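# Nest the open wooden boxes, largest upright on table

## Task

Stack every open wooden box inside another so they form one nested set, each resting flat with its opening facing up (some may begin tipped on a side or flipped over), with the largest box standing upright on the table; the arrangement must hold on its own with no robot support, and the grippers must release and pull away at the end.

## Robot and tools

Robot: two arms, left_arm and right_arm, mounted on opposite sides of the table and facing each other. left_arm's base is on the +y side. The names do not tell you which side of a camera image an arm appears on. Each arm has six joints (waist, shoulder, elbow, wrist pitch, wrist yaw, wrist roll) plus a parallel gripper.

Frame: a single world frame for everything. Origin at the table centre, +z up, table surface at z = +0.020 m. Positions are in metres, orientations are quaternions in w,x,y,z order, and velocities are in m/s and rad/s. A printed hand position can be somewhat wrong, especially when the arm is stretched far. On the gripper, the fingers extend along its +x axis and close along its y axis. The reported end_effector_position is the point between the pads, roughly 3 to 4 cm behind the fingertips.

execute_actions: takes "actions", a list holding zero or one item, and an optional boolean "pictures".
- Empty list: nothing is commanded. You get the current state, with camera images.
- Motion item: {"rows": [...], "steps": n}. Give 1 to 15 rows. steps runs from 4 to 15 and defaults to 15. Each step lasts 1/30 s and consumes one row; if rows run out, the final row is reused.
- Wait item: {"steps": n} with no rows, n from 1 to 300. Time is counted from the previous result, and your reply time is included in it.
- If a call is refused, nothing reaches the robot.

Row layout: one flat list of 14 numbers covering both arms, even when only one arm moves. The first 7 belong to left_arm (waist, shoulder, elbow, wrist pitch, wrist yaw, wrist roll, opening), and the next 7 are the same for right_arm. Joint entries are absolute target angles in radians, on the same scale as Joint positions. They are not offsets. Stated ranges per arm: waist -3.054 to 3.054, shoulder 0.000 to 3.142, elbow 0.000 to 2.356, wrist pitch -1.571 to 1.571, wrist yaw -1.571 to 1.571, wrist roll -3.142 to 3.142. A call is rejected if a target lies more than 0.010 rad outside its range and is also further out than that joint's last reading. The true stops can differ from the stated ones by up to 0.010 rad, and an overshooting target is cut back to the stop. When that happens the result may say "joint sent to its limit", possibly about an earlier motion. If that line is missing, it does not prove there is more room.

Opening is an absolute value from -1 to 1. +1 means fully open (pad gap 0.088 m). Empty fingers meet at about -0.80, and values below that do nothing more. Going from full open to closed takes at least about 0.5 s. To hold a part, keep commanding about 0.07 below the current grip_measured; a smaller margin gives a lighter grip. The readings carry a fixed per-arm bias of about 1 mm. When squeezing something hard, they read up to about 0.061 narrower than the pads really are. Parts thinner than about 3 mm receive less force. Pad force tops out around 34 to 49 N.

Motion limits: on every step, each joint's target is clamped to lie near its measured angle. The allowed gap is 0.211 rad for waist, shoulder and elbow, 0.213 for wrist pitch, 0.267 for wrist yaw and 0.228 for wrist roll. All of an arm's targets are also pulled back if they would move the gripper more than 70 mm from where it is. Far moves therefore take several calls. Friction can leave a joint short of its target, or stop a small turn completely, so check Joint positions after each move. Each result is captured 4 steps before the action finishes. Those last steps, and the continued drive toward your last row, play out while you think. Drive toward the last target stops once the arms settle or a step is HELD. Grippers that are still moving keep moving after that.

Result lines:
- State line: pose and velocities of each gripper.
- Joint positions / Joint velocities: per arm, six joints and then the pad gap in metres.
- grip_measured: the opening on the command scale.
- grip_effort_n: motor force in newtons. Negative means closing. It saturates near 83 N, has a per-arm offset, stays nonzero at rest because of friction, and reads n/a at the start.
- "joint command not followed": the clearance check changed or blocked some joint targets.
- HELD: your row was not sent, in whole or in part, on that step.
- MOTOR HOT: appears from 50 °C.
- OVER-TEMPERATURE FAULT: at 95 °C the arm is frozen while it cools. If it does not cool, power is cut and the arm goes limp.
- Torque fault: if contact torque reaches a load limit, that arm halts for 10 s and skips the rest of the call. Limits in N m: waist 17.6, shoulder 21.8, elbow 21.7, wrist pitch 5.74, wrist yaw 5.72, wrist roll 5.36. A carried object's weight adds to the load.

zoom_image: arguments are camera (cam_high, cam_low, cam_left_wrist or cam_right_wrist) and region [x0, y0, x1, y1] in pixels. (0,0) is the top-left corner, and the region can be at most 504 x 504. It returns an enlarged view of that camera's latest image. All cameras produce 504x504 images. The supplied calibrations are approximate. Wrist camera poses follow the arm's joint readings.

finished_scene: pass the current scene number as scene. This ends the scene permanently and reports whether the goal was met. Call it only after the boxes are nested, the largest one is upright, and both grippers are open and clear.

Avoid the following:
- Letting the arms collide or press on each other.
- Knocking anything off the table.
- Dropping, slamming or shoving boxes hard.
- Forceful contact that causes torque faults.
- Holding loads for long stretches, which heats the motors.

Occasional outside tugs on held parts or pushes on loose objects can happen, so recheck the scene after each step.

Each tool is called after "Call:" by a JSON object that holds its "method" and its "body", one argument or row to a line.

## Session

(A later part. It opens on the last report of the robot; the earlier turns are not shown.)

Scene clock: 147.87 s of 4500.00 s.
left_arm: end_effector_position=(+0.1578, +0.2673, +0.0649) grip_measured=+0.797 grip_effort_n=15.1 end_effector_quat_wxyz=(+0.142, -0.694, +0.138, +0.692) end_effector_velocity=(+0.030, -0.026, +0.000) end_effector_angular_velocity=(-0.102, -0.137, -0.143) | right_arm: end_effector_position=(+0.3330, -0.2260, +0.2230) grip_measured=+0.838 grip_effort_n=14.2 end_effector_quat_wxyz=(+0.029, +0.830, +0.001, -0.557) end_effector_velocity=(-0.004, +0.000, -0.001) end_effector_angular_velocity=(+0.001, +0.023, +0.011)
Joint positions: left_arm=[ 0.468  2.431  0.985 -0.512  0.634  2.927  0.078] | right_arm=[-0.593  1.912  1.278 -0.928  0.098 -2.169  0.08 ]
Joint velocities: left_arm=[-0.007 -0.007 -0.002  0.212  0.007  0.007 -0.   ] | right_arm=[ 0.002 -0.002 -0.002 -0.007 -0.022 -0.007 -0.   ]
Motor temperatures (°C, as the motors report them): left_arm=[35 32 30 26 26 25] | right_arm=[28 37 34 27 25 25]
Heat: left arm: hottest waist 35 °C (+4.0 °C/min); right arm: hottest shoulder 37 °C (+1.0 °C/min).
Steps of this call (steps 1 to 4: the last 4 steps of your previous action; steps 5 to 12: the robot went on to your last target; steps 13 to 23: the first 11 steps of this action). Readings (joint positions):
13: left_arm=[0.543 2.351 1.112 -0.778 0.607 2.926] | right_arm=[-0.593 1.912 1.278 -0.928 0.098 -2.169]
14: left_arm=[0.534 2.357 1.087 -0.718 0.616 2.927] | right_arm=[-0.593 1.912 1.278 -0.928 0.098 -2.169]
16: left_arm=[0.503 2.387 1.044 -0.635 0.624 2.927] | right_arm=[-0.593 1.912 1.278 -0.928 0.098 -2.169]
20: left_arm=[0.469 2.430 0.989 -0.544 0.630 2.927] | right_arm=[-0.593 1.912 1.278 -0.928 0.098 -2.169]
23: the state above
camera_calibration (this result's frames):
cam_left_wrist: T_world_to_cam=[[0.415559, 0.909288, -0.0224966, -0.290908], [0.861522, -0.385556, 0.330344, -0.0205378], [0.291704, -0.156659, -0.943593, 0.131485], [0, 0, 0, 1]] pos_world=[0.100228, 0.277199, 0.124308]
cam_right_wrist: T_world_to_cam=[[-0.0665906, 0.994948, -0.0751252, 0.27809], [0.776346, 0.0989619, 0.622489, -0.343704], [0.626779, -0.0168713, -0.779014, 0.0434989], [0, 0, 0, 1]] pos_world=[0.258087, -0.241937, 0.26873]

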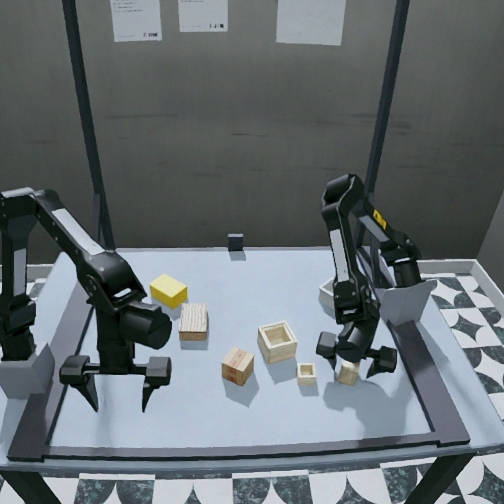

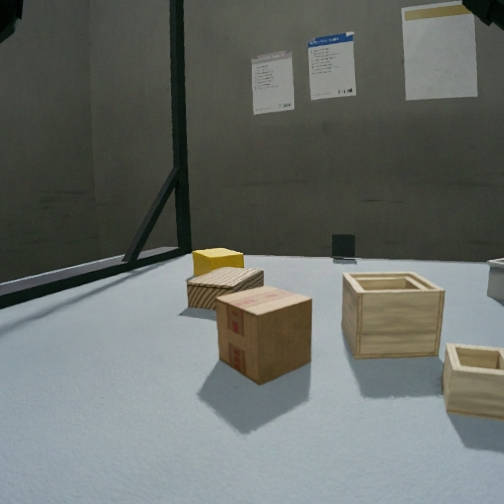

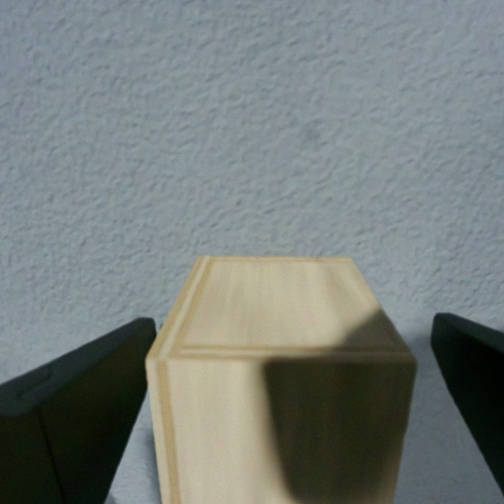

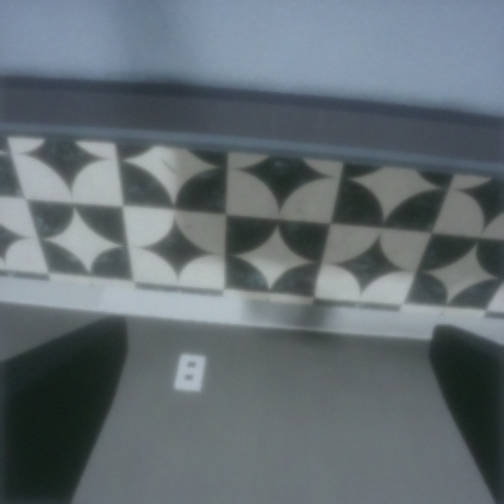

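Call:
{"method": "execute_actions", "body": {
  "actions": [
    {"rows":[[0.467,2.44,0.975,-0.49,0.64,2.93,0.1,-0.593,1.912,1.278,-0.928,0.098,-2.169,0.84]],"steps":15}
  ]
}}

Call:
{"method": "execute_actions", "body": {
  "actions": [
    {"rows":[[0.5,2.2,1.1,-0.9,0.62,2.5,0.1,-0.593,1.912,1.278,-0.928,0.098,-2.169,0.84]],"steps":15}
  ]
}}

Call:
{"method": "execute_actions", "body": {
  "actions": [
    {"rows":[[0.42,1.9,0.9,-0.9,0.66,1.2,0.1,-0.593,1.912,1.278,-0.928,0.098,-2.169,0.84]],"steps":15}
  ]
}}

Call:
{"method": "execute_actions", "body": {
  "actions": [
    {"rows":[[0.2,1.75,0.85,-0.9,0.3,0.0,0.1,-0.593,1.912,1.278,-0.928,0.098,-2.169,0.84]],"steps":15}
  ]
}}

Call:
{"method": "execute_actions", "body": {
  "actions": [
    {"rows":[[-0.2,1.6,0.8,-0.9,-0.3,-1.5,0.1,-0.593,1.912,1.278,-0.928,0.098,-2.169,0.84]],"steps":15}
  ]
}}

Call:
{"method": "execute_actions", "body": {
  "actions": [
    {"rows":[[-0.569,1.6,0.442,-0.5,-0.887,-2.03,0.1,-0.593,1.912,1.278,-0.928,0.098,-2.169,0.84]],"steps":15}
  ]
}}

Call:
{"method": "execute_actions", "body": {
  "actions": [
    {"rows":[[-0.569,1.6,0.442,-0.5,-0.887,-2.03,0.1,-0.593,1.912,1.278,-0.928,0.098,-2.169,0.84]],"steps":15}
  ],
  "pictures": true
}}

Scene clock: 148.63 s of 4500.00 s.
left_arm: end_effector_position=(+0.1594, +0.2663, +0.0641) grip_measured=+0.143 grip_effort_n=-18.8 end_effector_quat_wxyz=(+0.142, -0.697, +0.143, +0.688) end_effector_velocity=(-0.000, -0.002, -0.000) end_effector_angular_velocity=(-0.008, +0.000, -0.014) | right_arm: end_effector_position=(+0.3330, -0.2260, +0.2230) grip_measured=+0.838 grip_effort_n=15.1 end_effector_quat_wxyz=(+0.029, +0.830, +0.001, -0.557) end_effector_velocity=(-0.001, -0.002, -0.000) end_effector_angular_velocity=(-0.004, +0.010, +0.004)
Joint positions: left_arm=[ 0.468  2.431  0.98  -0.491  0.637  2.927  0.046] | right_arm=[-0.593  1.912  1.278 -0.928  0.098 -2.169  0.08 ]
Joint velocities: left_arm=[-0.002 -0.002 -0.002  0.007  0.007  0.007 -0.016] | right_arm=[-0.002 -0.002 -0.002 -0.007 -0.007 -0.007 -0.   ]
Motor temperatures (°C, as the motors report them): left_arm=[35 31 30 26 26 25] | right_arm=[28 37 34 27 25 25]
Heat: left arm: hottest waist 35 °C (+4.0 °C/min); right arm: hottest shoulder 37 °C (+1.0 °C/min).
Steps of this call (steps 1 to 4: the last 4 steps of your previous action; steps 5 to 12: the robot went on to your last target; steps 13 to 23: the first 11 steps of this action). Readings (joint positions):
13: left_arm=[0.468 2.431 0.980 -0.493 0.636 2.927] | right_arm=[-0.593 1.912 1.278 -0.928 0.098 -2.169]
14: left_arm=[0.468 2.431 0.980 -0.492 0.636 2.927] | right_arm=[-0.593 1.912 1.278 -0.928 0.098 -2.169]
16: left_arm=[0.468 2.431 0.980 -0.492 0.636 2.927] | right_arm=[-0.593 1.912 1.278 -0.928 0.098 -2.169]
20: left_arm=[0.468 2.431 0.980 -0.492 0.637 2.927] | right_arm=[-0.593 1.912 1.278 -0.928 0.098 -2.169]
23: the state above

Scene clock: 149.13 s of 4500.00 s.
left_arm: end_effector_position=(+0.1287, +0.2331, +0.1384) grip_measured=+0.104 grip_effort_n=-18.8 end_effector_quat_wxyz=(+0.003, +0.708, +0.003, -0.706) end_effector_velocity=(-0.057, +0.046, +0.000) end_effector_angular_velocity=(+0.213, +0.231, +0.583) | right_arm: end_effector_position=(+0.3330, -0.2260, +0.2230) grip_measured=+0.838 grip_effort_n=15.1 end_effector_quat_wxyz=(+0.029, +0.830, +0.001, -0.557) end_effector_velocity=(-0.003, -0.001, -0.001) end_effector_angular_velocity=(+0.008, +0.022, -0.007)
Joint positions: left_arm=[ 0.495  2.213  1.094 -0.852  0.627  2.55   0.044] | right_arm=[-0.593  1.912  1.278 -0.928  0.098 -2.169  0.08 ]
Joint velocities: left_arm=[-0.002 -0.002  0.002 -0.388 -0.051 -0.359 -0.   ] | right_arm=[-0.002 -0.002 -0.002 -0.007 -0.022  0.007 -0.   ]
Motor temperatures (°C, as the motors report them): left_arm=[34 32 30 26 26 25] | right_arm=[28 37 34 27 25 25]
Heat: left arm: hottest waist 34 °C (+3.0 °C/min); right arm: hottest shoulder 37 °C (+1.0 °C/min).
Steps of this call (steps 1 to 4: the last 4 steps of your previous action; steps 5 to 15: the first 11 steps of this action). Readings (joint positions):
5: left_arm=[0.468 2.422 0.986 -0.506 0.636 2.910] | right_arm=[-0.593 1.912 1.278 -0.928 0.098 -2.169]
6: left_arm=[0.470 2.407 0.998 -0.552 0.633 2.868] | right_arm=[-0.593 1.912 1.278 -0.928 0.098 -2.169]
8: left_arm=[0.477 2.348 1.023 -0.630 0.630 2.785] | right_arm=[-0.593 1.912 1.278 -0.928 0.098 -2.169]
12: left_arm=[0.492 2.235 1.086 -0.792 0.630 2.610] | right_arm=[-0.593 1.912 1.278 -0.928 0.098 -2.169]
15: the state above

Scene clock: 149.63 s of 4500.00 s.
left_arm: end_effector_position=(+0.0606, +0.2352, +0.1539) grip_measured=+0.103 grip_effort_n=-18.4 end_effector_quat_wxyz=(+0.167, +0.692, +0.158, -0.684) end_effector_velocity=(-0.025, +0.026, -0.003) end_effector_angular_velocity=(+0.017, +0.023, +1.464) | right_arm: end_effector_position=(+0.3330, -0.2260, +0.2230) grip_measured=+0.838 grip_effort_n=14.7 end_effector_quat_wxyz=(+0.029, +0.830, +0.001, -0.557) end_effector_velocity=(+0.001, +0.001, -0.001) end_effector_angular_velocity=(+0.004, +0.005, +0.006)
Joint positions: left_arm=[ 0.424  1.924  0.919 -0.9    0.655  2.     0.044] | right_arm=[-0.593  1.912  1.278 -0.928  0.098 -2.169  0.08 ]
Joint velocities: left_arm=[-0.002 -0.105 -0.12  -0.022 -0.022 -1.443 -0.   ] | right_arm=[-0.002  0.002 -0.002  0.007 -0.007 -0.007 -0.   ]
Motor temperatures (°C, as the motors report them): left_arm=[34 32 30 26 26 25] | right_arm=[28 37 34 27 25 25]
Heat: left arm: hottest waist 34 °C (+3.0 °C/min); right arm: hottest shoulder 37 °C (+1.0 °C/min).
Steps of this call (steps 1 to 4: the last 4 steps of your previous action; steps 5 to 15: the first 11 steps of this action). Readings (joint positions):
5: left_arm=[0.494 2.197 1.079 -0.876 0.624 2.490] | right_arm=[-0.593 1.912 1.278 -0.928 0.098 -2.169]
6: left_arm=[0.485 2.164 1.044 -0.872 0.626 2.437] | right_arm=[-0.593 1.912 1.278 -0.928 0.098 -2.169]
8: left_arm=[0.455 2.075 0.973 -0.905 0.640 2.340] | right_arm=[-0.593 1.912 1.278 -0.928 0.098 -2.169]
12: left_arm=[0.424 1.952 0.931 -0.900 0.654 2.146] | right_arm=[-0.593 1.912 1.278 -0.928 0.098 -2.169]
15: the state above

Scene clock: 150.13 s of 4500.00 s.
left_arm: end_effector_position=(+0.0415, +0.2542, +0.1465) grip_measured=+0.103 grip_effort_n=-18.8 end_effector_quat_wxyz=(+0.284, +0.745, +0.362, -0.483) end_effector_velocity=(+0.009, +0.024, +0.004) end_effector_angular_velocity=(-0.226, -0.537, +1.307) | right_arm: end_effector_position=(+0.3330, -0.2260, +0.2230) grip_measured=+0.838 grip_effort_n=15.1 end_effector_quat_wxyz=(+0.029, +0.830, +0.001, -0.557) end_effector_velocity=(-0.001, -0.002, -0.000) end_effector_angular_velocity=(-0.004, +0.010, +0.004)
Joint positions: left_arm=[ 0.211  1.767  0.858 -0.901  0.327  1.27   0.044] | right_arm=[-0.593  1.912  1.278 -0.928  0.098 -2.169  0.08 ]
Joint velocities: left_arm=[-0.051 -0.037 -0.037 -0.007 -0.212 -1.458  0.   ] | right_arm=[-0.002 -0.002 -0.002 -0.007 -0.007 -0.007 -0.   ]
Motor temperatures (°C, as the motors report them): left_arm=[34 32 30 26 26 25] | right_arm=[28 37 34 27 25 25]
Heat: left arm: hottest waist 34 °C (+3.0 °C/min); right arm: hottest shoulder 37 °C (+1.0 °C/min).
Steps of this call (steps 1 to 4: the last 4 steps of your previous action; steps 5 to 15: the first 11 steps of this action). Readings (joint positions):
5: left_arm=[0.415 1.905 0.904 -0.897 0.630 1.756] | right_arm=[-0.593 1.912 1.278 -0.928 0.098 -2.169]
6: left_arm=[0.380 1.881 0.893 -0.892 0.559 1.707] | right_arm=[-0.593 1.912 1.278 -0.928 0.098 -2.169]
8: left_arm=[0.291 1.823 0.874 -0.903 0.462 1.611] | right_arm=[-0.593 1.912 1.278 -0.928 0.098 -2.169]
12: left_arm=[0.218 1.773 0.864 -0.901 0.358 1.417] | right_arm=[-0.593 1.912 1.278 -0.928 0.098 -2.169]
15: the state above

Scene clock: 150.63 s of 4500.00 s.
left_arm: end_effector_position=(+0.0266, +0.2563, +0.1574) grip_measured=+0.103 grip_effort_n=-18.8 end_effector_quat_wxyz=(+0.413, +0.835, +0.317, -0.179) end_effector_velocity=(+0.014, +0.004, +0.040) end_effector_angular_velocity=(-0.687, -1.063, +0.508) | right_arm: end_effector_position=(+0.3330, -0.2260, +0.2230) grip_measured=+0.838 grip_effort_n=15.1 end_effector_quat_wxyz=(+0.029, +0.830, +0.001, -0.557) end_effector_velocity=(-0.002, +0.000, +0.001) end_effector_angular_velocity=(+0.004, +0.007, -0.004)
Joint positions: left_arm=[-0.168  1.617  0.808 -0.9   -0.218  0.541  0.044] | right_arm=[-0.593  1.912  1.278 -0.928  0.098 -2.169  0.08 ]
Joint velocities: left_arm=[-0.252 -0.037 -0.042 -0.022 -0.623 -1.443 -0.   ] | right_arm=[ 0.002 -0.002  0.002 -0.007 -0.007  0.007 -0.   ]
Motor temperatures (°C, as the motors report them): left_arm=[34 31 30 26 26 25] | right_arm=[28 37 34 27 25 25]
Heat: left arm: hottest waist 34 °C (+3.0 °C/min); right arm: hottest shoulder 37 °C (+1.0 °C/min).
Steps of this call (steps 1 to 4: the last 4 steps of your previous action; steps 5 to 15: the first 11 steps of this action). Readings (joint positions):
5: left_arm=[0.195 1.750 0.852 -0.898 0.281 1.026] | right_arm=[-0.593 1.912 1.278 -0.928 0.098 -2.169]
6: left_arm=[0.158 1.727 0.840 -0.893 0.209 0.977] | right_arm=[-0.593 1.912 1.278 -0.928 0.098 -2.169]
8: left_arm=[0.061 1.670 0.822 -0.903 0.102 0.881] | right_arm=[-0.593 1.912 1.278 -0.928 0.098 -2.169]
12: left_arm=[-0.115 1.624 0.815 -0.900 -0.117 0.687] | right_arm=[-0.593 1.912 1.278 -0.928 0.098 -2.169]
15: the state above

Scene clock: 151.13 s of 4500.00 s.
left_arm: end_effector_position=(+0.0394, +0.2776, +0.1502) grip_measured=+0.103 grip_effort_n=-18.4 end_effector_quat_wxyz=(+0.618, +0.785, +0.040, -0.017) end_effector_velocity=(-0.002, -0.023, +0.039) end_effector_angular_velocity=(-1.366, -0.565, -0.376) | right_arm: end_effector_position=(+0.3330, -0.2260, +0.2230) grip_measured=+0.838 grip_effort_n=15.1 end_effector_quat_wxyz=(+0.029, +0.830, +0.001, -0.557) end_effector_velocity=(-0.001, -0.002, +0.000) end_effector_angular_velocity=(-0.008, -0.003, -0.008)
Joint positions: left_arm=[-0.537  1.601  0.472 -0.538 -0.804 -0.188  0.044] | right_arm=[-0.593  1.912  1.278 -0.928  0.098 -2.169  0.08 ]
Joint velocities: left_arm=[-0.237  0.002 -0.198  0.286 -0.637 -1.458 -0.   ] | right_arm=[ 0.002 -0.002 -0.002 -0.007  0.007  0.007 -0.   ]
Motor temperatures (°C, as the motors report them): left_arm=[34 31 30 26 26 25] | right_arm=[28 37 34 27 25 25]
Heat: left arm: hottest waist 34 °C (+3.0 °C/min); right arm: hottest shoulder 37 °C (+1.0 °C/min).
Steps of this call (steps 1 to 4: the last 4 steps of your previous action; steps 5 to 15: the first 11 steps of this action). Readings (joint positions):
5: left_arm=[-0.199 1.611 0.788 -0.876 -0.304 0.298] | right_arm=[-0.593 1.912 1.278 -0.928 0.098 -2.169]
6: left_arm=[-0.238 1.603 0.748 -0.812 -0.375 0.248] | right_arm=[-0.593 1.912 1.278 -0.928 0.098 -2.169]
8: left_arm=[-0.337 1.601 0.660 -0.729 -0.481 0.152] | right_arm=[-0.593 1.912 1.278 -0.928 0.098 -2.169]
12: left_arm=[-0.496 1.601 0.509 -0.587 -0.700 -0.042] | right_arm=[-0.593 1.912 1.278 -0.928 0.098 -2.169]
15: the state above

Scene clock: 151.63 s of 4500.00 s.
left_arm: end_effector_position=(+0.0388, +0.2758, +0.1549) grip_measured=+0.103 grip_effort_n=-18.4 end_effector_quat_wxyz=(+0.855, +0.518, +0.003, -0.011) end_effector_velocity=(-0.000, -0.001, +0.002) end_effector_angular_velocity=(-1.441, +0.005, +0.006) | right_arm: end_effector_position=(+0.3330, -0.2260, +0.2230) grip_measured=+0.838 grip_effort_n=15.6 end_effector_quat_wxyz=(+0.029, +0.830, +0.001, -0.557) end_effector_velocity=(+0.002, +0.000, +0.003) end_effector_angular_velocity=(+0.004, -0.012, +0.006)
Joint positions: left_arm=[-0.567  1.601  0.445 -0.502 -0.881 -0.918  0.044] | right_arm=[-0.593  1.912  1.278 -0.928  0.098 -2.169  0.08 ]
Joint velocities: left_arm=[-0.007 -0.002 -0.007  0.007 -0.022 -1.443 -0.   ] | right_arm=[-0.002 -0.007 -0.002  0.007  0.007 -0.007 -0.   ]
Motor temperatures (°C, as the motors report them): left_arm=[34 31 30 26 26 25] | right_arm=[28 37 34 27 25 25]
Heat: left arm: hottest waist 34 °C (+3.0 °C/min); right arm: hottest shoulder 37 °C (+1.0 °C/min).
Steps of this call (steps 1 to 4: the last 4 steps of your previous action; steps 5 to 15: the first 11 steps of this action). Readings (joint positions):
5: left_arm=[-0.559 1.601 0.452 -0.511 -0.862 -0.432] | right_arm=[-0.593 1.912 1.278 -0.928 0.098 -2.169]
6: left_arm=[-0.561 1.601 0.450 -0.509 -0.867 -0.481] | right_arm=[-0.593 1.912 1.278 -0.928 0.098 -2.169]
8: left_arm=[-0.564 1.601 0.448 -0.506 -0.873 -0.578] | right_arm=[-0.593 1.912 1.278 -0.928 0.098 -2.169]
12: left_arm=[-0.566 1.601 0.446 -0.503 -0.879 -0.772] | right_arm=[-0.593 1.912 1.278 -0.928 0.098 -2.169]
15: the state above
camera_calibration (this result's frames):
cam_left_wrist: T_world_to_cam=[[0.00781789, -0.43541, -0.900198, 0.275485], [-0.323035, 0.85086, -0.414351, -0.124188], [0.946355, 0.294035, -0.134, -0.0226759], [0, 0, 0, 1]] pos_world=[-0.0208115, 0.232283, 0.193495]
cam_right_wrist: T_world_to_cam=[[-0.0665906, 0.994948, -0.0751252, 0.27809], [0.776346, 0.0989619, 0.622489, -0.343704], [0.626779, -0.0168713, -0.779014, 0.0434989], [0, 0, 0, 1]] pos_world=[0.258087, -0.241937, 0.26873]

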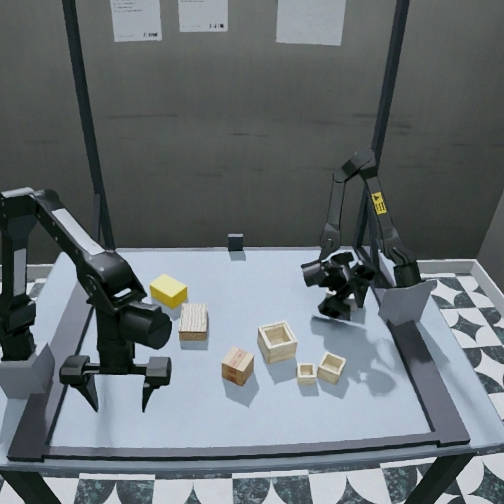

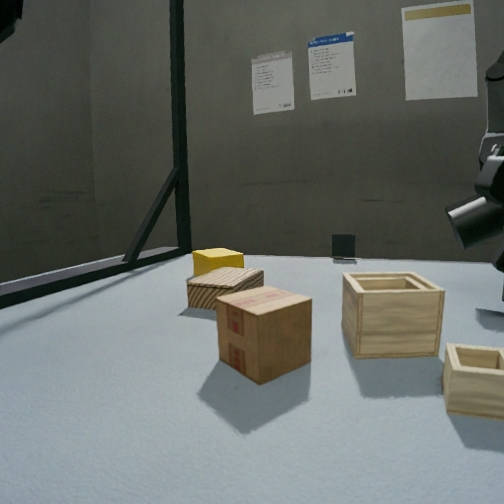

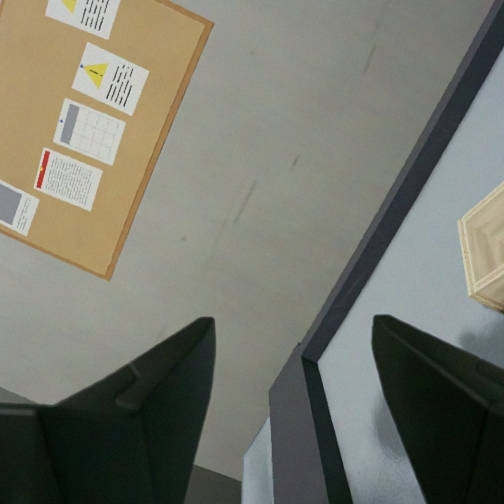

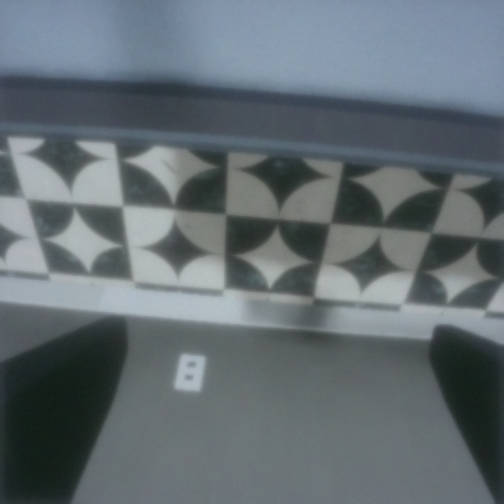

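Call:
{"method": "execute_actions", "body": {
  "actions": [
    {"rows":[[-0.2,1.6,0.8,-0.9,-0.3,0,-0.3,-0.593,1.912,1.278,-0.928,0.098,-2.169,0.84]],"steps":15}
  ]
}}

Call:
{"method": "execute_actions", "body": {
  "actions": [
    {"rows":[[0.3,1.9,1.1,-1.1,0.4,1.0,-0.3,-0.593,1.912,1.278,-0.928,0.098,-2.169,0.84]],"steps":15}
  ]
}}

Call:
{"method": "execute_actions", "body": {
  "actions": [
    {"rows":[[0.668,2.223,1.38,-1.24,0.5515,1.18,-0.3,-0.593,1.912,1.278,-0.928,0.098,-2.169,0.84]],"steps":15}
  ]
}}

Call:
{"method": "execute_actions", "body": {
  "actions": [
    {"rows":[[0.668,2.223,1.38,-1.24,0.5515,1.18,-0.3,-0.593,1.912,1.278,-0.928,0.098,-2.169,0.84]],"steps":10}
  ],
  "pictures": true
}}

Scene clock: 152.23 s of 4500.00 s.
left_arm: end_effector_position=(+0.0321, +0.2568, +0.1645) grip_measured=-0.274 grip_effort_n=-18.4 end_effector_quat_wxyz=(+0.842, +0.455, +0.284, +0.051) end_effector_velocity=(-0.032, +0.028, -0.012) end_effector_angular_velocity=(+1.064, +0.955, -0.228) | right_arm: end_effector_position=(+0.3330, -0.2260, +0.2230) grip_measured=+0.838 grip_effort_n=14.7 end_effector_quat_wxyz=(+0.029, +0.830, +0.001, -0.557) end_effector_velocity=(-0.002, -0.002, +0.001) end_effector_angular_velocity=(+0.005, +0.007, -0.008)
Joint positions: left_arm=[-0.23   1.602  0.77  -0.862 -0.372 -0.762  0.026] | right_arm=[-0.593  1.912  1.278 -0.928  0.098 -2.169  0.08 ]
Joint velocities: left_arm=[ 0.208 -0.002  0.139 -0.315  0.535  1.443 -0.009] | right_arm=[-0.002 -0.007 -0.002 -0.007 -0.007  0.007  0.   ]
Motor temperatures (°C, as the motors report them): left_arm=[34 31 30 26 26 25] | right_arm=[28 37 34 27 25 25]
Heat: left arm: hottest waist 34 °C (+3.0 °C/min); right arm: hottest shoulder 37 °C (+1.0 °C/min).
Steps of this call (steps 1 to 4: the last 4 steps of your previous action; steps 5 to 7: the robot went on to your last target; steps 8 to 18: the first 11 steps of this action). Readings (joint positions):
8: left_arm=[-0.556 1.601 0.462 -0.528 -0.852 -1.256] | right_arm=[-0.593 1.912 1.278 -0.928 0.098 -2.169]
9: left_arm=[-0.513 1.602 0.499 -0.586 -0.786 -1.198] | right_arm=[-0.593 1.912 1.278 -0.928 0.098 -2.169]
11: left_arm=[-0.420 1.602 0.589 -0.668 -0.675 -1.103] | right_arm=[-0.593 1.912 1.278 -0.928 0.098 -2.169]
15: left_arm=[-0.270 1.602 0.738 -0.812 -0.460 -0.908] | right_arm=[-0.593 1.912 1.278 -0.928 0.098 -2.169]
18: the state above

Scene clock: 152.73 s of 4500.00 s.
left_arm: end_effector_position=(+0.0518, +0.2319, +0.1713) grip_measured=-0.297 grip_effort_n=-18.4 end_effector_quat_wxyz=(+0.670, +0.431, +0.592, -0.120) end_effector_velocity=(+0.054, -0.036, +0.075) end_effector_angular_velocity=(-0.733, +1.047, -0.536) | right_arm: end_effector_position=(+0.3330, -0.2260, +0.2230) grip_measured=+0.838 grip_effort_n=15.1 end_effector_quat_wxyz=(+0.029, +0.830, +0.001, -0.557) end_effector_velocity=(+0.000, -0.003, +0.000) end_effector_angular_velocity=(-0.012, -0.002, +0.001)
Joint positions: left_arm=[ 0.225  1.874  1.074 -1.085  0.265 -0.032  0.024] | right_arm=[-0.593  1.912  1.278 -0.928  0.098 -2.169  0.08 ]
Joint velocities: left_arm=[ 0.828  0.149  0.159 -0.081  0.96   1.429 -0.   ] | right_arm=[-0.002 -0.002 -0.002 -0.007  0.007 -0.007  0.   ]
Motor temperatures (°C, as the motors report them): left_arm=[34 31 30 26 26 25] | right_arm=[28 37 34 27 25 25]
Heat: left arm: hottest waist 34 °C (+3.0 °C/min); right arm: hottest shoulder 37 °C (+1.0 °C/min).
Steps of this call (steps 1 to 4: the last 4 steps of your previous action; steps 5 to 15: the first 11 steps of this action). Readings (joint positions):
5: left_arm=[-0.201 1.619 0.805 -0.916 -0.290 -0.518] | right_arm=[-0.593 1.912 1.278 -0.928 0.098 -2.169]
6: left_arm=[-0.163 1.657 0.851 -0.977 -0.223 -0.469] | right_arm=[-0.593 1.912 1.278 -0.928 0.098 -2.169]
8: left_arm=[-0.072 1.749 0.942 -1.015 -0.112 -0.372] | right_arm=[-0.593 1.912 1.278 -0.928 0.098 -2.169]
12: left_arm=[0.107 1.850 1.049 -1.069 0.116 -0.177] | right_arm=[-0.593 1.912 1.278 -0.928 0.098 -2.169]
15: the state above

Scene clock: 153.23 s of 4500.00 s.
left_arm: end_effector_position=(+0.1381, +0.2370, +0.2223) grip_measured=-0.297 grip_effort_n=-18.4 end_effector_quat_wxyz=(+0.598, +0.383, +0.604, -0.361) end_effector_velocity=(+0.074, +0.050, +0.047) end_effector_angular_velocity=(-0.253, +0.094, -1.098) | right_arm: end_effector_position=(+0.3330, -0.2260, +0.2230) grip_measured=+0.838 grip_effort_n=15.1 end_effector_quat_wxyz=(+0.029, +0.830, +0.001, -0.557) end_effector_velocity=(-0.002, +0.002, +0.001) end_effector_angular_velocity=(+0.024, +0.012, -0.002)
Joint positions: left_arm=[ 0.647  2.194  1.351 -1.229  0.532  0.694  0.024] | right_arm=[-0.593  1.912  1.278 -0.928  0.098 -2.169  0.08 ]
Joint velocities: left_arm=[ 0.354  0.188  0.129 -0.066  0.095  1.429  0.   ] | right_arm=[-0.002 -0.007 -0.002  0.007 -0.022  0.007 -0.   ]
Motor temperatures (°C, as the motors report them): left_arm=[34 31 30 26 26 25] | right_arm=[28 37 34 27 25 25]
Heat: left arm: hottest waist 34 °C (+3.0 °C/min); right arm: hottest shoulder 37 °C (+1.0 °C/min).
Steps of this call (steps 1 to 4: the last 4 steps of your previous action; steps 5 to 15: the first 11 steps of this action). Readings (joint positions):
5: left_arm=[0.289 1.903 1.104 -1.116 0.379 0.212] | right_arm=[-0.593 1.912 1.278 -0.928 0.098 -2.169]
6: left_arm=[0.318 1.941 1.147 -1.165 0.431 0.261] | right_arm=[-0.593 1.912 1.278 -0.928 0.098 -2.169]
8: left_arm=[0.399 2.030 1.238 -1.175 0.479 0.356] | right_arm=[-0.593 1.912 1.278 -0.928 0.098 -2.169]
12: left_arm=[0.574 2.157 1.334 -1.215 0.521 0.549] | right_arm=[-0.593 1.912 1.278 -0.928 0.098 -2.169]
15: the state above

Scene clock: 153.57 s of 4500.00 s.
left_arm: end_effector_position=(+0.1423, +0.2360, +0.2247) grip_measured=-0.297 grip_effort_n=-18.4 end_effector_quat_wxyz=(+0.512, +0.489, +0.516, -0.482) end_effector_velocity=(+0.003, +0.004, +0.001) end_effector_angular_velocity=(+0.004, +0.009, -0.490) | right_arm: end_effector_position=(+0.3330, -0.2260, +0.2230) grip_measured=+0.838 grip_effort_n=15.1 end_effector_quat_wxyz=(+0.029, +0.830, +0.001, -0.557) end_effector_velocity=(-0.002, -0.003, -0.002) end_effector_angular_velocity=(+0.006, +0.025, -0.013)
Joint positions: left_arm=[ 0.66   2.212  1.37  -1.238  0.547  1.113  0.024] | right_arm=[-0.593  1.912  1.278 -0.928  0.098 -2.169  0.08 ]
Joint velocities: left_arm=[ 0.012  0.012  0.007 -0.007 -0.007  0.505  0.   ] | right_arm=[-0.007 -0.002 -0.007 -0.007 -0.022  0.007  0.   ]
Motor temperatures (°C, as the motors report them): left_arm=[34 31 30 26 26 25] | right_arm=[28 37 34 27 25 25]
Heat: left arm: hottest waist 34 °C (+3.0 °C/min); right arm: hottest shoulder 37 °C (+1.0 °C/min).
Steps of this call (steps 1 to 4: the last 4 steps of your previous action; steps 5 to 10: the first 6 steps of this action). Readings (joint positions):
5: left_arm=[0.659 2.207 1.367 -1.236 0.545 0.939] | right_arm=[-0.593 1.912 1.278 -0.928 0.098 -2.169]
6: left_arm=[0.659 2.208 1.368 -1.236 0.545 0.987] | right_arm=[-0.593 1.912 1.278 -0.928 0.098 -2.169]
8: left_arm=[0.660 2.210 1.370 -1.237 0.546 1.067] | right_arm=[-0.593 1.912 1.278 -0.928 0.098 -2.169]
10: the state above
camera_calibration (this result's frames):
cam_left_wrist: T_world_to_cam=[[-0.999218, -0.0255777, -0.030169, 0.171307], [-0.0343207, 0.939824, 0.33993, -0.259503], [0.0196589, 0.340699, -0.939967, 0.20242], [0, 0, 0, 1]] pos_world=[0.158287, 0.179305, 0.283649]
cam_right_wrist: T_world_to_cam=[[-0.0665906, 0.994948, -0.0751252, 0.27809], [0.776346, 0.0989619, 0.622489, -0.343704], [0.626779, -0.0168713, -0.779014, 0.0434989], [0, 0, 0, 1]] pos_world=[0.258087, -0.241937, 0.26873]

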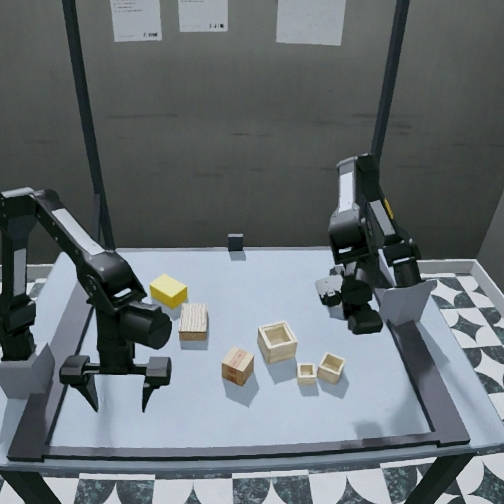

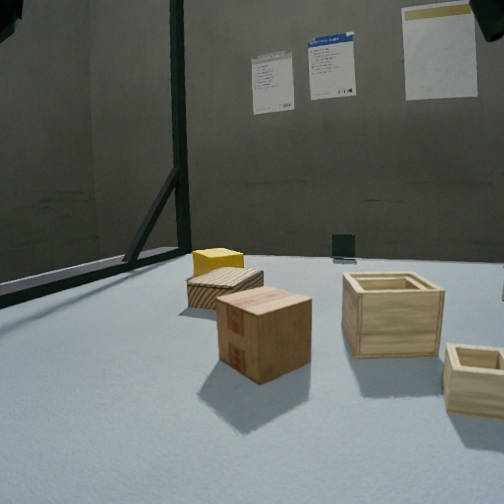

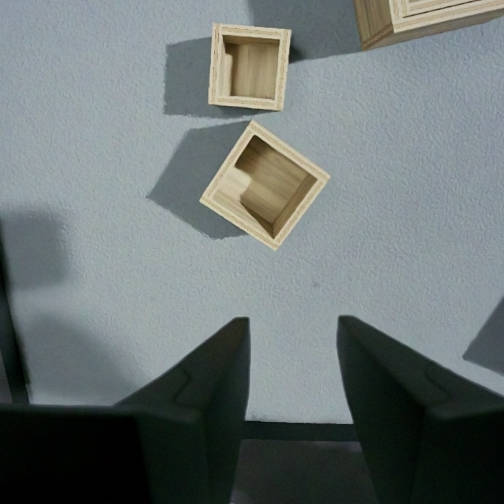

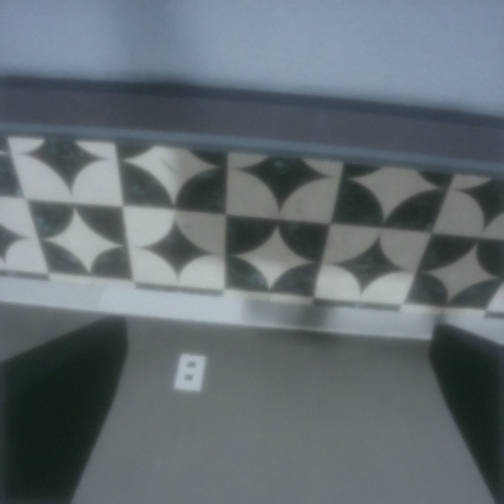

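Call:
{"method": "execute_actions", "body": {
  "actions": [
    {"rows":[[0.53,2.37,1.215,-0.85,0.61,-0.06,-0.4,-0.593,1.912,1.278,-0.928,0.098,-2.169,0.84]],"steps":15}
  ]
}}

Call:
{"method": "execute_actions", "body": {
  "actions": [
    {"rows":[[0.53,2.37,1.215,-0.85,0.61,-0.06,-0.4,-0.593,1.912,1.278,-0.928,0.098,-2.169,0.84]],"steps":15}
  ],
  "pictures": true
}}

Scene clock: 154.33 s of 4500.00 s.
left_arm: end_effector_position=(+0.1620, +0.2351, +0.1331) grip_measured=-0.391 grip_effort_n=-18.4 end_effector_quat_wxyz=(+0.570, +0.410, +0.588, -0.401) end_effector_velocity=(+0.053, -0.033, -0.004) end_effector_angular_velocity=(-0.138, -0.259, +1.263) | right_arm: end_effector_position=(+0.3330, -0.2260, +0.2230) grip_measured=+0.838 grip_effort_n=15.1 end_effector_quat_wxyz=(+0.029, +0.830, +0.001, -0.557) end_effector_velocity=(+0.002, +0.001, +0.002) end_effector_angular_velocity=(-0.001, -0.012, +0.020)
Joint positions: left_arm=[ 0.53   2.36   1.226 -0.895  0.601  0.697  0.02 ] | right_arm=[-0.593  1.912  1.278 -0.928  0.098 -2.169  0.08 ]
Joint velocities: left_arm=[-0.002 -0.002 -0.012  0.344  0.022 -1.458 -0.002] | right_arm=[-0.002 -0.002  0.002  0.007  0.007 -0.022 -0.   ]
Motor temperatures (°C, as the motors report them): left_arm=[34 31 30 25 26 25] | right_arm=[28 37 34 27 25 25]
Heat: left arm: hottest waist 34 °C (+2.0 °C/min); right arm: hottest shoulder 37 °C (+1.0 °C/min).
Steps of this call (steps 1 to 4: the last 4 steps of your previous action; steps 5 to 12: the robot went on to your last target; steps 13 to 23: the first 11 steps of this action). Readings (joint positions):
13: left_arm=[0.661 2.221 1.363 -1.227 0.551 1.158] | right_arm=[-0.593 1.912 1.278 -0.928 0.098 -2.169]
14: left_arm=[0.651 2.230 1.347 -1.186 0.563 1.120] | right_arm=[-0.593 1.912 1.278 -0.928 0.098 -2.169]
16: left_arm=[0.612 2.269 1.311 -1.106 0.580 1.038] | right_arm=[-0.593 1.912 1.278 -0.928 0.098 -2.169]
20: left_arm=[0.540 2.350 1.239 -0.948 0.595 0.844] | right_arm=[-0.593 1.912 1.278 -0.928 0.098 -2.169]
23: the state above

Scene clock: 154.83 s of 4500.00 s.
left_arm: end_effector_position=(+0.1676, +0.2317, +0.1322) grip_measured=-0.397 grip_effort_n=-18.8 end_effector_quat_wxyz=(+0.682, +0.200, +0.676, -0.194) end_effector_velocity=(+0.005, -0.001, +0.001) end_effector_angular_velocity=(+0.003, -0.033, +0.576) | right_arm: end_effector_position=(+0.3330, -0.2260, +0.2230) grip_measured=+0.838 grip_effort_n=15.6 end_effector_quat_wxyz=(+0.029, +0.830, +0.001, -0.557) end_effector_velocity=(-0.002, -0.003, -0.002) end_effector_angular_velocity=(-0.008, +0.013, +0.003)
Joint positions: left_arm=[ 0.53   2.36   1.221 -0.853  0.606  0.018  0.02 ] | right_arm=[-0.593  1.912  1.278 -0.928  0.098 -2.169  0.08 ]
Joint velocities: left_arm=[-0.002 -0.002  0.002  0.022 -0.022 -0.593 -0.   ] | right_arm=[-0.002 -0.002 -0.007 -0.007 -0.007 -0.007 -0.   ]
Motor temperatures (°C, as the motors report them): left_arm=[34 31 30 25 26 25] | right_arm=[28 37 34 27 25 25]
Heat: left arm: hottest waist 34 °C (+2.0 °C/min); right arm: hottest shoulder 37 °C (+1.0 °C/min).
Steps of this call (steps 1 to 4: the last 4 steps of your previous action; steps 5 to 15: the first 11 steps of this action). Readings (joint positions):
5: left_arm=[0.530 2.360 1.223 -0.863 0.605 0.455] | right_arm=[-0.593 1.912 1.278 -0.928 0.098 -2.169]
6: left_arm=[0.530 2.360 1.222 -0.861 0.605 0.406] | right_arm=[-0.593 1.912 1.278 -0.928 0.098 -2.169]
8: left_arm=[0.530 2.360 1.221 -0.856 0.606 0.309] | right_arm=[-0.593 1.912 1.278 -0.928 0.098 -2.169]
12: left_arm=[0.530 2.360 1.221 -0.853 0.606 0.115] | right_arm=[-0.593 1.912 1.278 -0.928 0.098 -2.169]
15: the state above
camera_calibration (this result's frames):
cam_left_wrist: T_world_to_cam=[[-0.560173, -0.827495, -0.0381704, 0.306987], [-0.790101, 0.519879, 0.324757, 0.00280675], [-0.248891, 0.212079, -0.945027, 0.191952], [0, 0, 0, 1]] pos_world=[0.221958, 0.211862, 0.192206]
cam_right_wrist: T_world_to_cam=[[-0.0665906, 0.994948, -0.0751252, 0.27809], [0.776346, 0.0989619, 0.622489, -0.343704], [0.626779, -0.0168713, -0.779014, 0.0434989], [0, 0, 0, 1]] pos_world=[0.258087, -0.241937, 0.26873]

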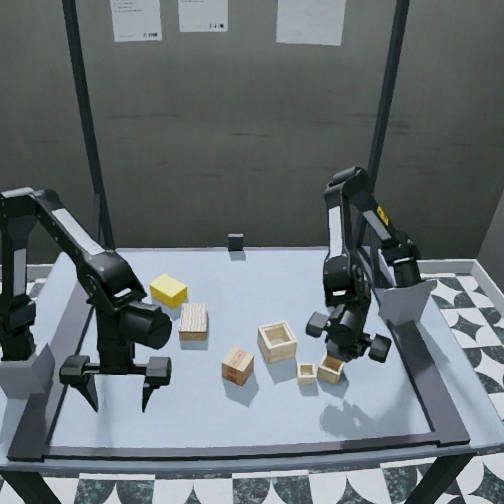

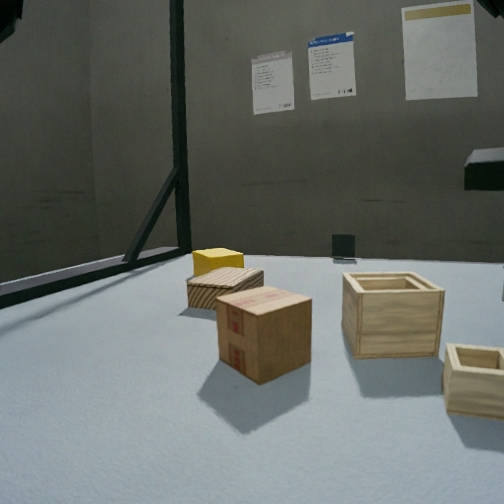

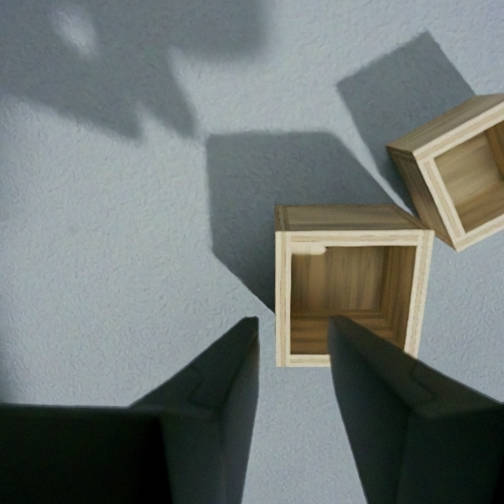

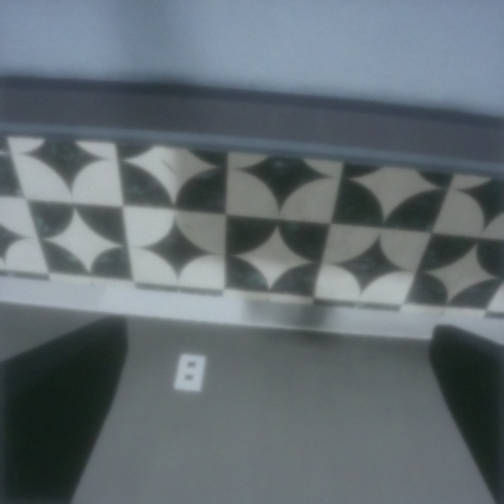

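Call:
{"method": "execute_actions", "body": {
  "actions": [
    {"rows":[[0.468,2.45,1.135,-0.645,0.64,-0.06,-0.4,-0.593,1.912,1.278,-0.928,0.098,-2.169,0.84]],"steps":15}
  ],
  "pictures": true
}}

Scene clock: 155.33 s of 4500.00 s.
left_arm: end_effector_position=(+0.1711, +0.2389, +0.0854) grip_measured=-0.397 grip_effort_n=-18.4 end_effector_quat_wxyz=(+0.680, +0.197, +0.679, -0.192) end_effector_velocity=(+0.017, -0.017, -0.001) end_effector_angular_velocity=(-0.074, -0.068, -0.069) | right_arm: end_effector_position=(+0.3330, -0.2260, +0.2230) grip_measured=+0.838 grip_effort_n=15.1 end_effector_quat_wxyz=(+0.029, +0.830, +0.001, -0.557) end_effector_velocity=(+0.002, +0.000, +0.003) end_effector_angular_velocity=(+0.004, -0.012, +0.006)
Joint positions: left_arm=[ 0.467  2.441  1.141 -0.658  0.634 -0.056  0.02 ] | right_arm=[-0.593  1.912  1.278 -0.928  0.098 -2.169  0.08 ]
Joint velocities: left_arm=[-0.002  0.002  0.002  0.125  0.022 -0.007 -0.   ] | right_arm=[-0.002 -0.007 -0.002  0.007  0.007 -0.007 -0.   ]
Motor temperatures (°C, as the motors report them): left_arm=[34 31 30 25 26 25] | right_arm=[28 37 34 27 25 25]
Heat: left arm: hottest waist 34 °C (+2.0 °C/min); right arm: hottest shoulder 37 °C (+1.0 °C/min).
Steps of this call (steps 1 to 4: the last 4 steps of your previous action; steps 5 to 15: the first 11 steps of this action). Readings (joint positions):
5: left_arm=[0.529 2.365 1.213 -0.833 0.609 -0.039] | right_arm=[-0.593 1.912 1.278 -0.928 0.098 -2.169]
6: left_arm=[0.522 2.373 1.199 -0.780 0.617 -0.042] | right_arm=[-0.593 1.912 1.278 -0.928 0.098 -2.169]
8: left_arm=[0.499 2.401 1.180 -0.720 0.625 -0.048] | right_arm=[-0.593 1.912 1.278 -0.928 0.098 -2.169]
12: left_arm=[0.469 2.439 1.144 -0.676 0.632 -0.054] | right_arm=[-0.593 1.912 1.278 -0.928 0.098 -2.169]
15: the state above
camera_calibration (this result's frames):
cam_left_wrist: T_world_to_cam=[[-0.554676, -0.831341, -0.0347497, 0.312713], [-0.791396, 0.514206, 0.330582, 0.0181417], [-0.256958, 0.210867, -0.943137, 0.148541], [0, 0, 0, 1]] pos_world=[0.22598, 0.21932, 0.144964]
cam_right_wrist: T_world_to_cam=[[-0.0665906, 0.994948, -0.0751252, 0.27809], [0.776346, 0.0989619, 0.622489, -0.343704], [0.626779, -0.0168713, -0.779014, 0.0434989], [0, 0, 0, 1]] pos_world=[0.258087, -0.241937, 0.26873]

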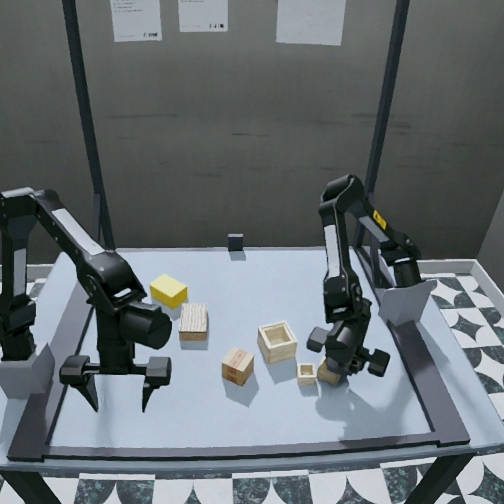

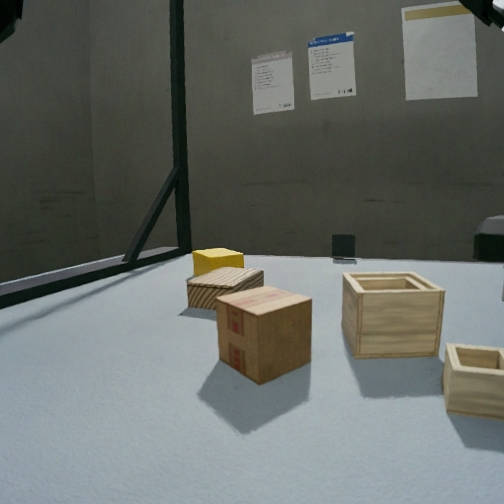

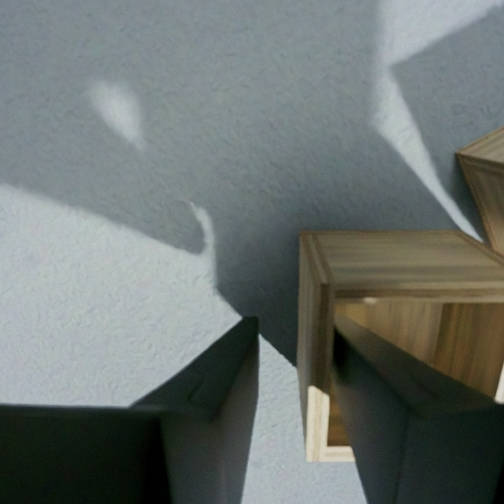

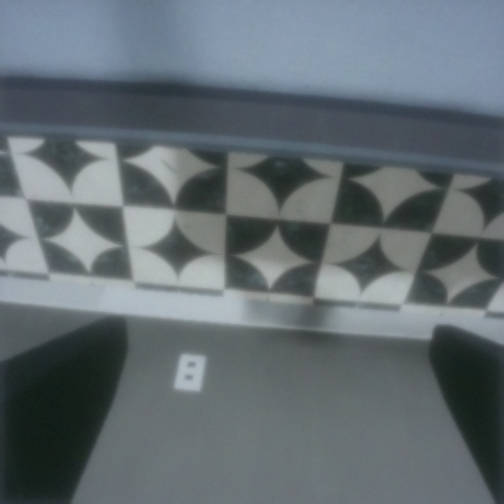

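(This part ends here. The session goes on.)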